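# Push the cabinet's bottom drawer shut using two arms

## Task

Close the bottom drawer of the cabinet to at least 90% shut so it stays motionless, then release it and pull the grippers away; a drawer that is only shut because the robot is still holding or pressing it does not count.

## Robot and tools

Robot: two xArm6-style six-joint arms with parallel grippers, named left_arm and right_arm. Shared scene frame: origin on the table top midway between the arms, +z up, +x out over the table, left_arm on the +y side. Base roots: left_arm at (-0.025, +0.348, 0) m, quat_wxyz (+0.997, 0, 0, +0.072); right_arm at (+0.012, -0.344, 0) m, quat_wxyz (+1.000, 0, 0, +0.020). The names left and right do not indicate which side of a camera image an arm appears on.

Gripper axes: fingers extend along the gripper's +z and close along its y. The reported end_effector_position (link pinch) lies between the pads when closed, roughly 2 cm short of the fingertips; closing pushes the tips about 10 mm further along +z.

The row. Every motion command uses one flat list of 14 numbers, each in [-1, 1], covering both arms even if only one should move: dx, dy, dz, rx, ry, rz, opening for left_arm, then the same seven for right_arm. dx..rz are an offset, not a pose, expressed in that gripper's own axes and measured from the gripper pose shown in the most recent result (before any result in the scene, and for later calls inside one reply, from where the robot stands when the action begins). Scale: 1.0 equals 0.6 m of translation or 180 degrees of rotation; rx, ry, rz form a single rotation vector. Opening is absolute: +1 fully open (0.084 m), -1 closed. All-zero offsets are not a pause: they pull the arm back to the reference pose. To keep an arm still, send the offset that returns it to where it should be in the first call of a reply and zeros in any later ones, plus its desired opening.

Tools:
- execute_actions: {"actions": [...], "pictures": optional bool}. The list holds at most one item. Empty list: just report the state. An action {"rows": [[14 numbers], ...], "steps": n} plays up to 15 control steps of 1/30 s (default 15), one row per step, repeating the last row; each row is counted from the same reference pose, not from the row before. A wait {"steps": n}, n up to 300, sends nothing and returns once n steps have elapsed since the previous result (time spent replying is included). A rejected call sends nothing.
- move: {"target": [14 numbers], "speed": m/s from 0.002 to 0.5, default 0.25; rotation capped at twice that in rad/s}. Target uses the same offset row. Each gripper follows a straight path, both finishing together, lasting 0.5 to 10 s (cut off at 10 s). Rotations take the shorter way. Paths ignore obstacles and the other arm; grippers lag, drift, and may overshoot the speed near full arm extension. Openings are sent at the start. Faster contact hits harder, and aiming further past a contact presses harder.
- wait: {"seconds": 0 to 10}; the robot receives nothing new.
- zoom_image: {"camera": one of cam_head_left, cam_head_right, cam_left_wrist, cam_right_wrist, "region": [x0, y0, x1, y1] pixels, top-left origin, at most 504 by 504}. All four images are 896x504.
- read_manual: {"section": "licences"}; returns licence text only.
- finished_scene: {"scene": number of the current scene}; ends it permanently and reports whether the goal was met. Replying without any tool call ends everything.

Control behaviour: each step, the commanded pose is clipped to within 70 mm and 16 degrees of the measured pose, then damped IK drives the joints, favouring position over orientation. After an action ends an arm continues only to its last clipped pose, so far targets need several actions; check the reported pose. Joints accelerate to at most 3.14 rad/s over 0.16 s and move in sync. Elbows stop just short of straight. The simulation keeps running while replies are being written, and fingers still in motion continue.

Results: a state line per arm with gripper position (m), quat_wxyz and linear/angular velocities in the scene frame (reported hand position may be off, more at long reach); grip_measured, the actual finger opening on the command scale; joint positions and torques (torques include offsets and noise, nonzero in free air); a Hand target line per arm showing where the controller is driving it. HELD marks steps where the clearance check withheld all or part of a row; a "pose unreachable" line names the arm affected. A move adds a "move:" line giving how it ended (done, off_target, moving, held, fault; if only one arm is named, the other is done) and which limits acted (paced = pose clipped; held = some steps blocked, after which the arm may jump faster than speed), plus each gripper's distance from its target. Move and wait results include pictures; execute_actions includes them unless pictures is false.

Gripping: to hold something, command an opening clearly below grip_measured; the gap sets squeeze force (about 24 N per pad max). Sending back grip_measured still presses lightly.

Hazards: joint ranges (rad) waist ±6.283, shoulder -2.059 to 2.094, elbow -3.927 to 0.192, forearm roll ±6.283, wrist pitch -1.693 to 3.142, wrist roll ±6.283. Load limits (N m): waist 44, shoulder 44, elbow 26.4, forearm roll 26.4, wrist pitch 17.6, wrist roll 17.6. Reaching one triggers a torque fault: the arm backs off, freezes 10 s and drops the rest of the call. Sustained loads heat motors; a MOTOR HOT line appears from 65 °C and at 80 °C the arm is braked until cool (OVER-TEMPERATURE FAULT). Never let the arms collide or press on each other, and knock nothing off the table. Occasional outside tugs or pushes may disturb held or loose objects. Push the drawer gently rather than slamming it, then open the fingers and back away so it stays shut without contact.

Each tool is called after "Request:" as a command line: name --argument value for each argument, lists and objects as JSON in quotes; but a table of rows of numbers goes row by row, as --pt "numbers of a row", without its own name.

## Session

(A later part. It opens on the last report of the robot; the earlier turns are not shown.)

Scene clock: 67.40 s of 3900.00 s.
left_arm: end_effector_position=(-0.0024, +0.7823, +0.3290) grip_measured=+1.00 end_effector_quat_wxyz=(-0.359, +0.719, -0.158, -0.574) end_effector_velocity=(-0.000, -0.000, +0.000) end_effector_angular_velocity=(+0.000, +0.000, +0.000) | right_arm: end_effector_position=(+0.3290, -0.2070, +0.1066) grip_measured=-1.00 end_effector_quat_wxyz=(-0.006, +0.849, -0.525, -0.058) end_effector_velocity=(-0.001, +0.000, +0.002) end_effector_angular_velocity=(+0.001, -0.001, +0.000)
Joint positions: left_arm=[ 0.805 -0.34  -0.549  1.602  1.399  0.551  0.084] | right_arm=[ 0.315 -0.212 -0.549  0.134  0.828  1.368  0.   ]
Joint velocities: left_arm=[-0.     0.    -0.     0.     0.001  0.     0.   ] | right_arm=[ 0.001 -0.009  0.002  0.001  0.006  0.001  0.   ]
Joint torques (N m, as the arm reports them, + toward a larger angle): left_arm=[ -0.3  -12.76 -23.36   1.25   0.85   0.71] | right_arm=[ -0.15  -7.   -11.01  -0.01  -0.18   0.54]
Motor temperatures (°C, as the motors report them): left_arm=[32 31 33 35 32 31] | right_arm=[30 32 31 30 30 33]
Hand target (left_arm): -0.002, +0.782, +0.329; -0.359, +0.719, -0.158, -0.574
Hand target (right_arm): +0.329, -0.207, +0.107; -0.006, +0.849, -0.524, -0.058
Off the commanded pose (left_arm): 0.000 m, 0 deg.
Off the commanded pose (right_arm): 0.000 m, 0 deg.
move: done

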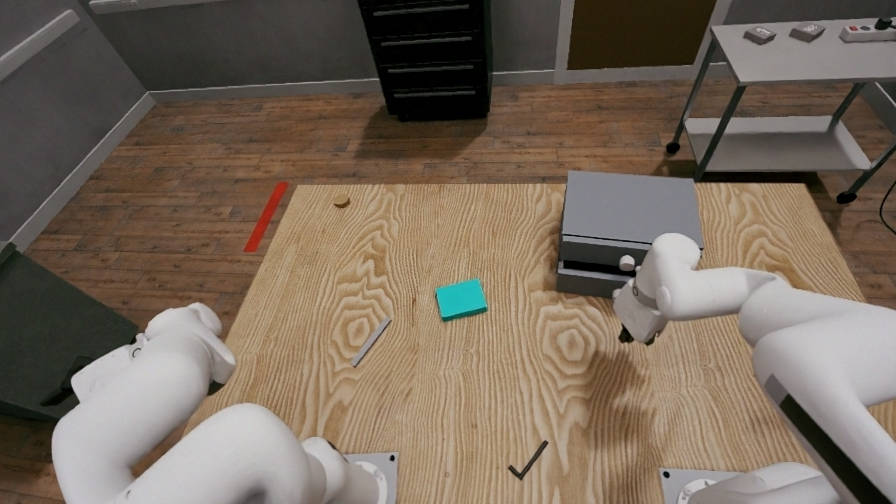

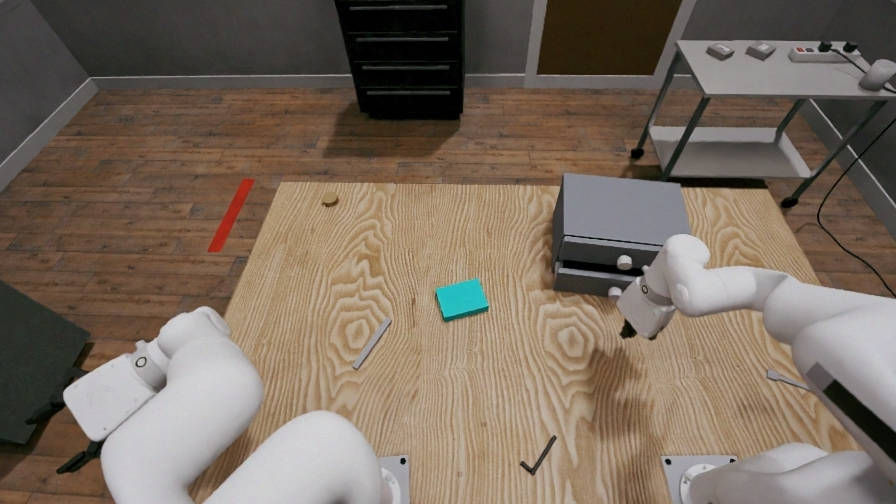

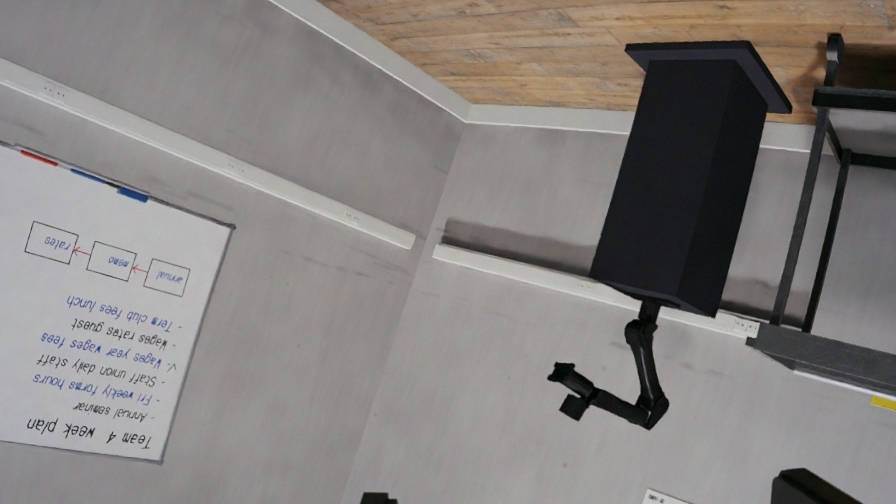

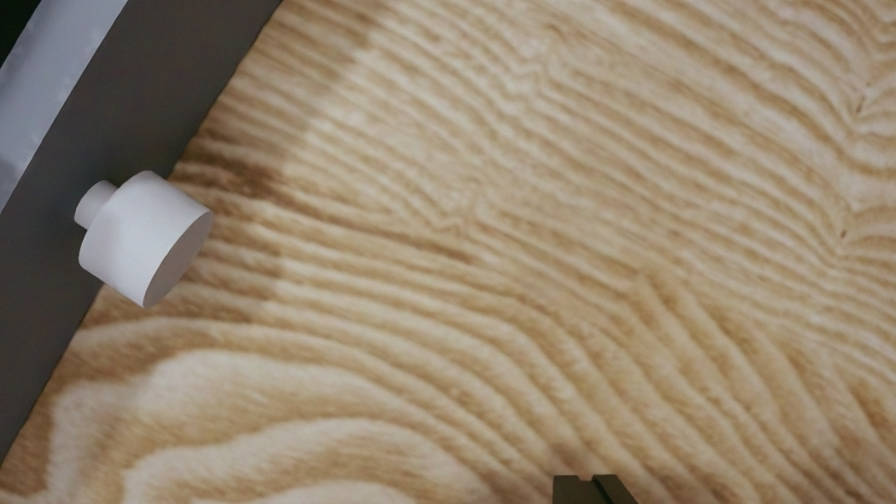

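The zoom shows the bottom drawer still sticking out. The upright gripper body probably hit the upper drawer first, so I'll tilt the gripper to lead with the fingertips and push again.

Request:
move --target '[0,0,0,0,0,0,1,0.1,-0.178,0.08,0.185,0.093,-0.017,-1]' --speed 0.08

Scene clock: 90.73 s of 3900.00 s.
left_arm: end_effector_position=(-0.0024, +0.7823, +0.3290) grip_measured=+1.00 end_effector_quat_wxyz=(-0.359, +0.719, -0.158, -0.574) end_effector_velocity=(-0.000, +0.000, -0.000) end_effector_angular_velocity=(-0.001, +0.001, +0.001) | right_arm: end_effector_position=(+0.4455, -0.2080, +0.0476) grip_measured=-1.00 end_effector_quat_wxyz=(-0.170, +0.843, -0.489, +0.147) end_effector_velocity=(+0.001, +0.000, +0.000) end_effector_angular_velocity=(-0.005, -0.001, +0.002)
Joint positions: left_arm=[ 0.805 -0.34  -0.549  1.602  1.399  0.551  0.084] | right_arm=[ 0.103  0.162 -0.522 -0.756 -0.119  1.965  0.   ]
Joint velocities: left_arm=[ 0.002  0.001 -0.     0.    -0.     0.    -0.   ] | right_arm=[-0.01   0.005 -0.017 -0.081  0.01   0.069  0.   ]
Joint torques (N m, as the arm reports them, + toward a larger angle): left_arm=[ -0.61 -12.86 -23.33   1.44   0.86   0.78] | right_arm=[ -0.63 -10.26  -9.37   0.97  -0.85   0.42]
Motor temperatures (°C, as the motors report them): left_arm=[32 31 33 35 32 31] | right_arm=[30 31 31 30 30 33]
Hand target (left_arm): -0.002, +0.782, +0.329; -0.359, +0.719, -0.158, -0.574
Hand target (right_arm): +0.446, -0.208, +0.048; -0.170, +0.843, -0.489, +0.148
Off the commanded pose (left_arm): 0.000 m, 0 deg.
Off the commanded pose (right_arm): 0.001 m, 8 deg.
After step 90, 15.90 s passed at rest.
move: off_target (right_arm)

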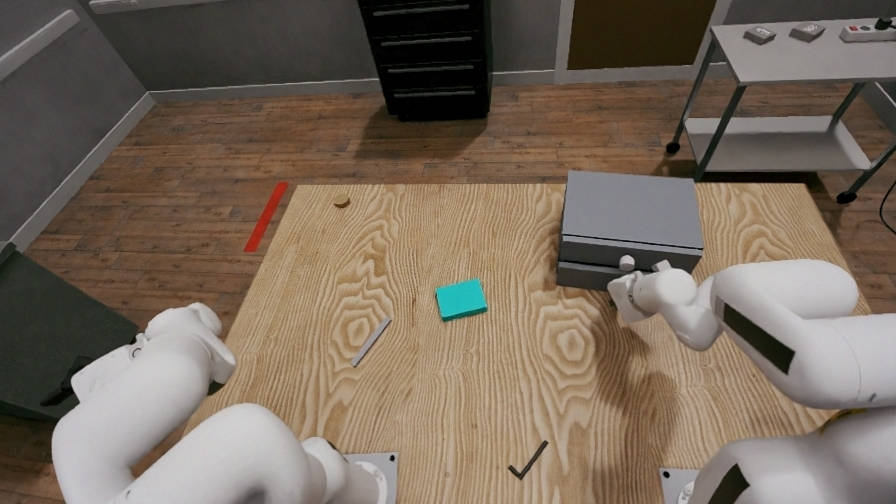

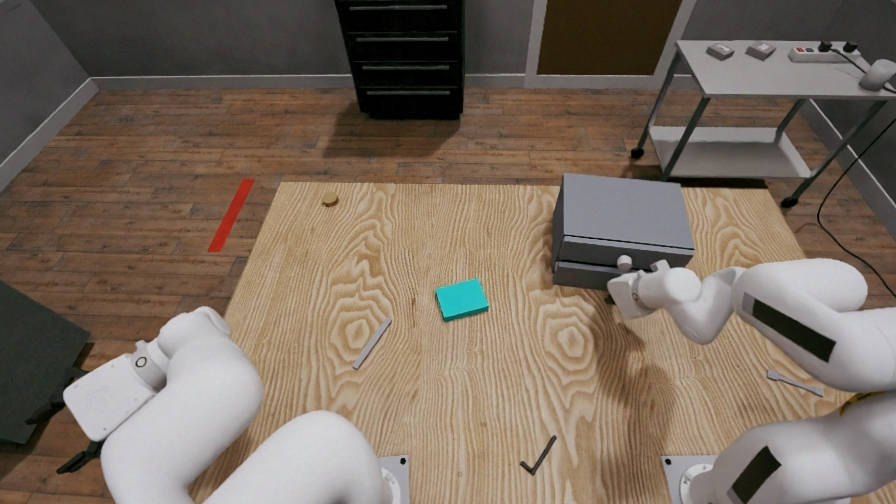

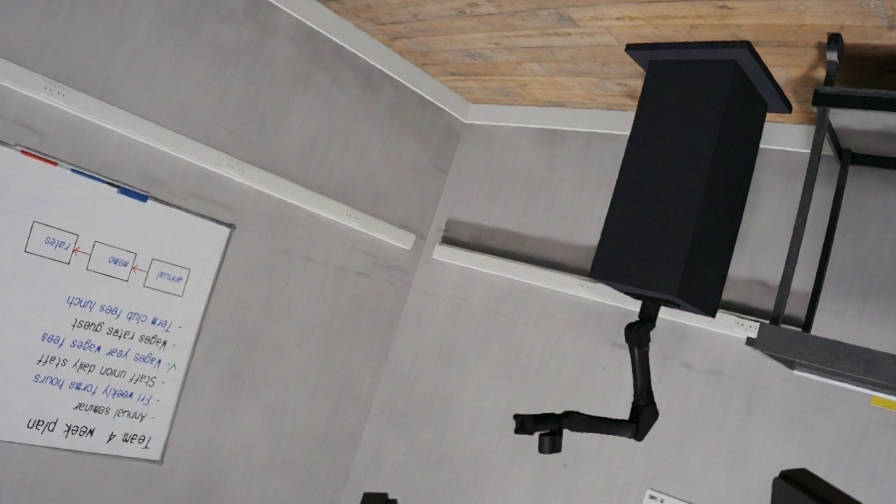

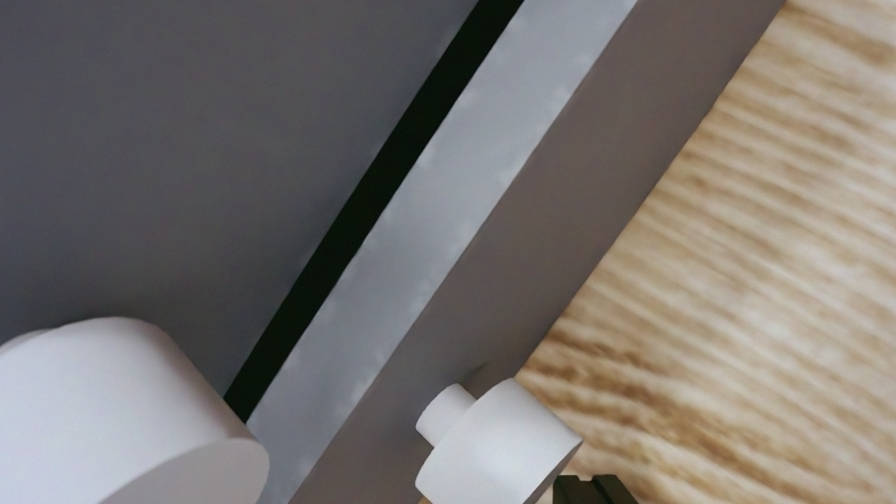

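Request:
move --target '[0,0,0,0,0,0,1,0.012,-0.019,0.01,0,0,0,-1]' --speed 0.03

Request:
move --target '[0,0,0,0,0,0,1,-0.072,0.085,-0.158,0,0,0,-1]' --speed 0.3

Scene clock: 101.33 s of 3900.00 s.
left_arm: end_effector_position=(-0.0024, +0.7823, +0.3290) grip_measured=+1.00 end_effector_quat_wxyz=(-0.359, +0.719, -0.158, -0.574) end_effector_velocity=(+0.000, -0.000, +0.000) end_effector_angular_velocity=(+0.001, +0.000, -0.001) | right_arm: end_effector_position=(+0.4601, -0.2081, +0.0476) grip_measured=-1.00 end_effector_quat_wxyz=(-0.170, +0.842, -0.489, +0.152) end_effector_velocity=(+0.000, -0.000, -0.001) end_effector_angular_velocity=(-0.002, +0.002, +0.001)
Joint positions: left_arm=[ 0.805 -0.34  -0.549  1.602  1.399  0.551  0.084] | right_arm=[ 0.106  0.194 -0.563 -0.725 -0.114  1.938  0.   ]
Joint velocities: left_arm=[-0.001 -0.001  0.001  0.     0.001  0.    -0.   ] | right_arm=[ 0.01   0.     0.006  0.063  0.    -0.056  0.   ]
Joint torques (N m, as the arm reports them, + toward a larger angle): left_arm=[ -0.44 -12.77 -23.54   1.34   0.83   0.64] | right_arm=[ -0.36 -11.2   -9.83   1.12  -1.     0.5 ]
Motor temperatures (°C, as the motors report them): left_arm=[32 31 33 35 32 31] | right_arm=[30 31 30 30 30 33]
Hand target (left_arm): -0.002, +0.782, +0.329; -0.359, +0.719, -0.158, -0.574
Hand target (right_arm): +0.460, -0.208, +0.048; -0.170, +0.842, -0.489, +0.152
Off the commanded pose (left_arm): 0.000 m, 0 deg.
Off the commanded pose (right_arm): 0.000 m, 1 deg.
After step 90, 6.80 s passed at rest.
move: done

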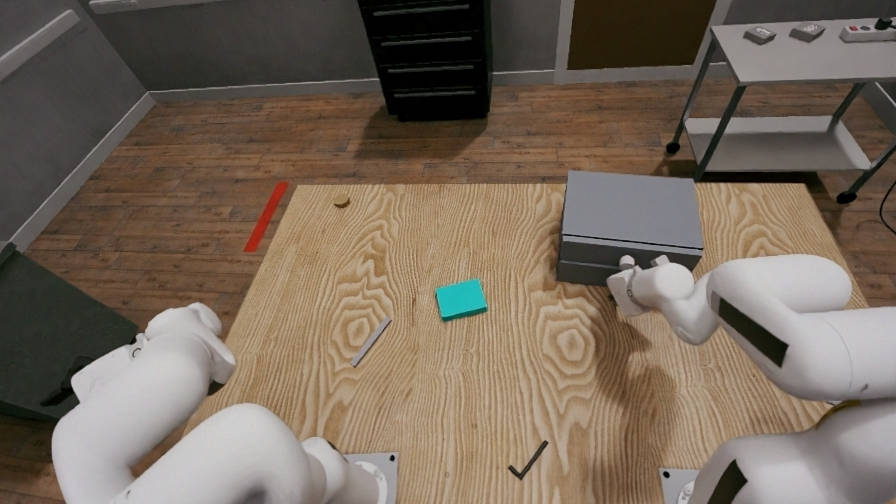

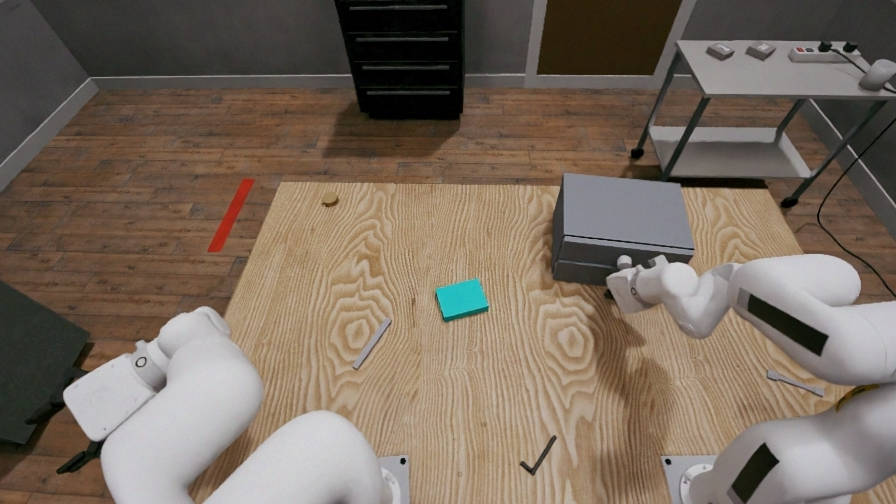

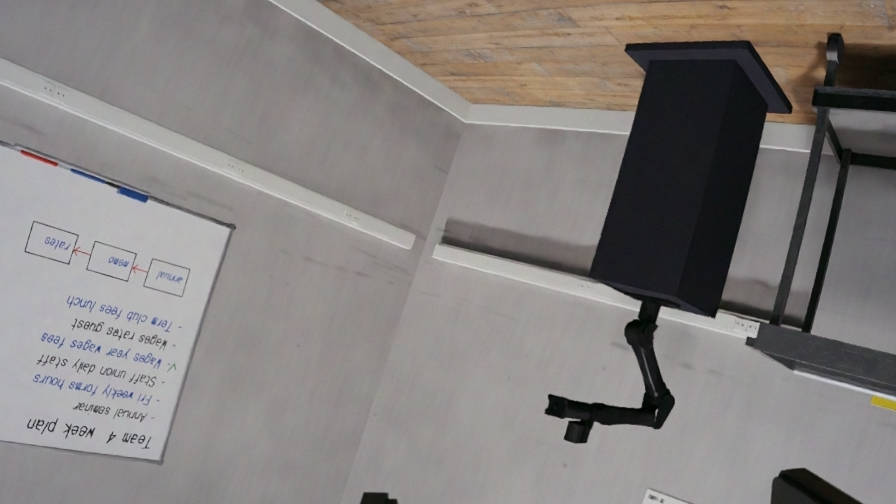

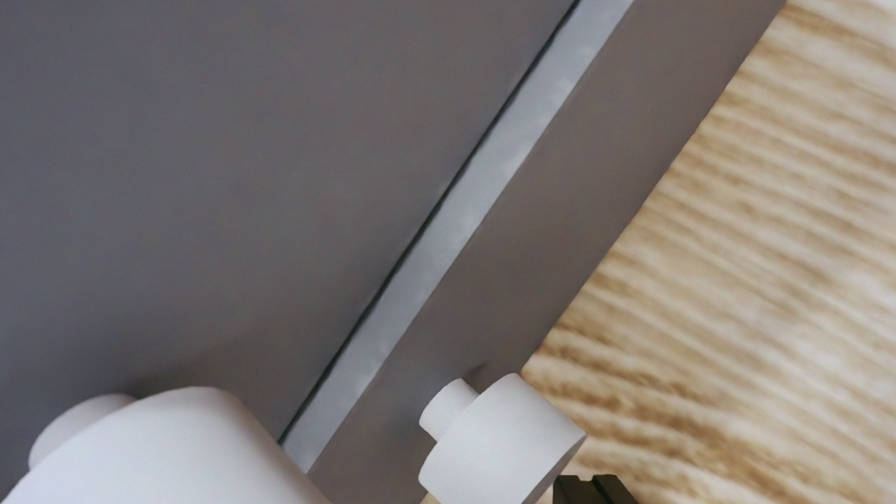

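Scene clock: 102.90 s of 3900.00 s.
left_arm: end_effector_position=(-0.0024, +0.7823, +0.3290) grip_measured=+1.00 end_effector_quat_wxyz=(-0.359, +0.719, -0.158, -0.574) end_effector_velocity=(+0.000, -0.000, +0.001) end_effector_angular_velocity=(+0.001, +0.000, -0.001) | right_arm: end_effector_position=(+0.3605, -0.2070, +0.1064) grip_measured=-1.00 end_effector_quat_wxyz=(-0.169, +0.841, -0.490, +0.154) end_effector_velocity=(+0.000, -0.000, -0.000) end_effector_angular_velocity=(+0.015, +0.017, +0.011)
Joint positions: left_arm=[ 0.805 -0.34  -0.549  1.602  1.399  0.551  0.084] | right_arm=[ 0.302 -0.349 -0.19  -0.213  0.079  1.604  0.   ]
Joint velocities: left_arm=[-0.002 -0.001 -0.     0.     0.001  0.     0.   ] | right_arm=[ 0.025 -0.002 -0.001  0.171  0.011 -0.149  0.   ]
Joint torques (N m, as the arm reports them, + toward a larger angle): left_arm=[ -0.31 -13.03 -23.5    1.35   0.79   0.74] | right_arm=[ -0.28  -4.13 -10.23   0.05  -0.88   0.56]
Motor temperatures (°C, as the motors report them): left_arm=[32 31 33 35 32 31] | right_arm=[30 31 30 30 30 33]
Hand target (left_arm): -0.002, +0.782, +0.329; -0.359, +0.719, -0.158, -0.574
Hand target (right_arm): +0.361, -0.207, +0.106; -0.170, +0.842, -0.489, +0.153
Off the commanded pose (left_arm): 0.000 m, 0 deg.
Off the commanded pose (right_arm): 0.000 m, 0 deg.
move: done

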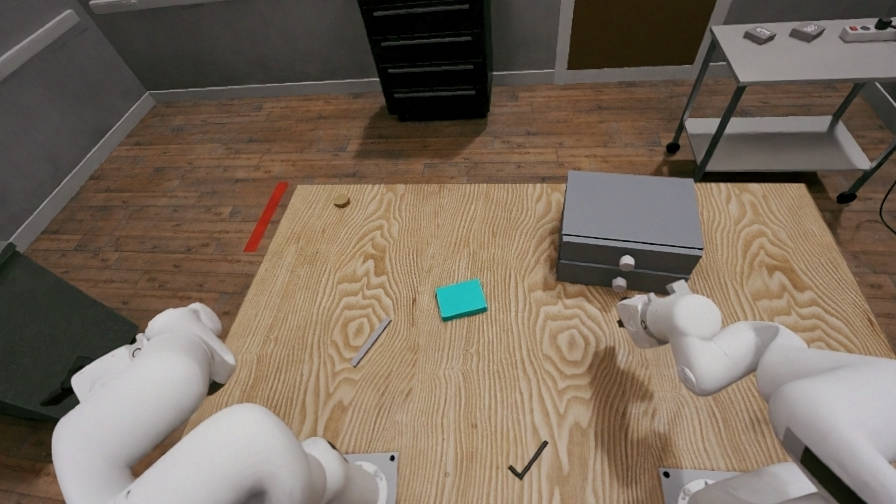

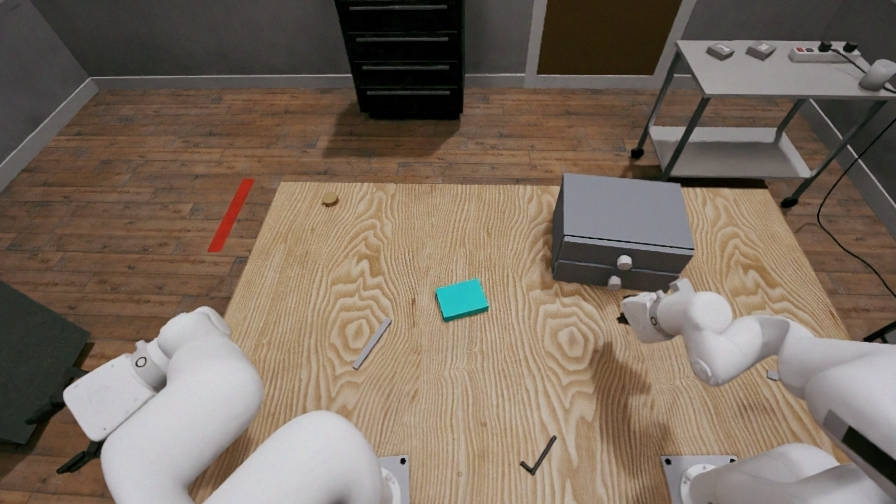

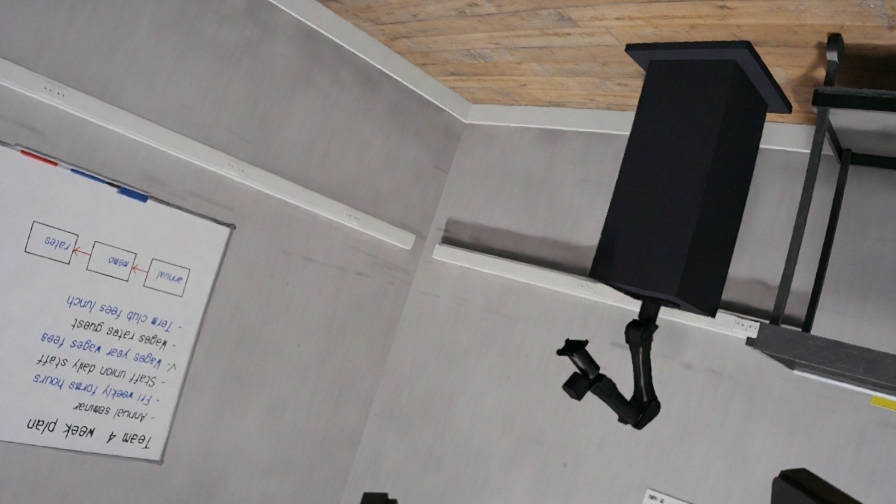

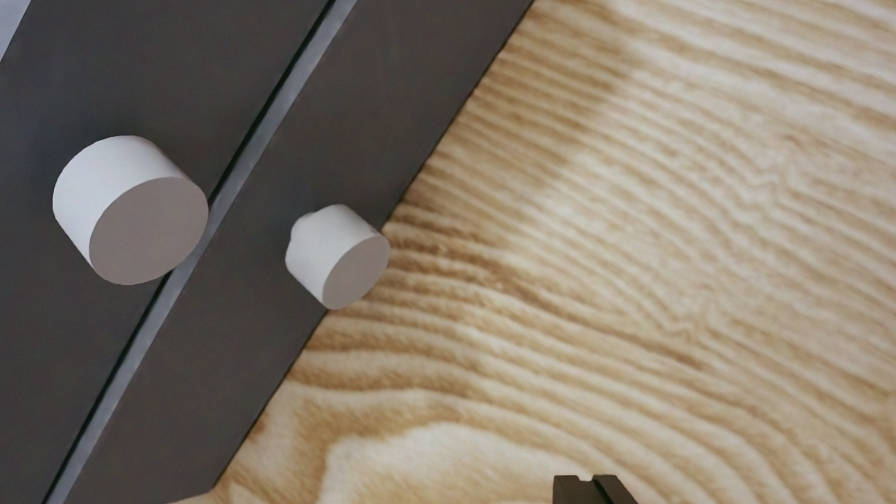

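The gap is now closed, with only a few millimetres of the front panel's edge showing, and the arm is clear.

Request:
finished_scene --scene 2

The scene is finished: the task was done.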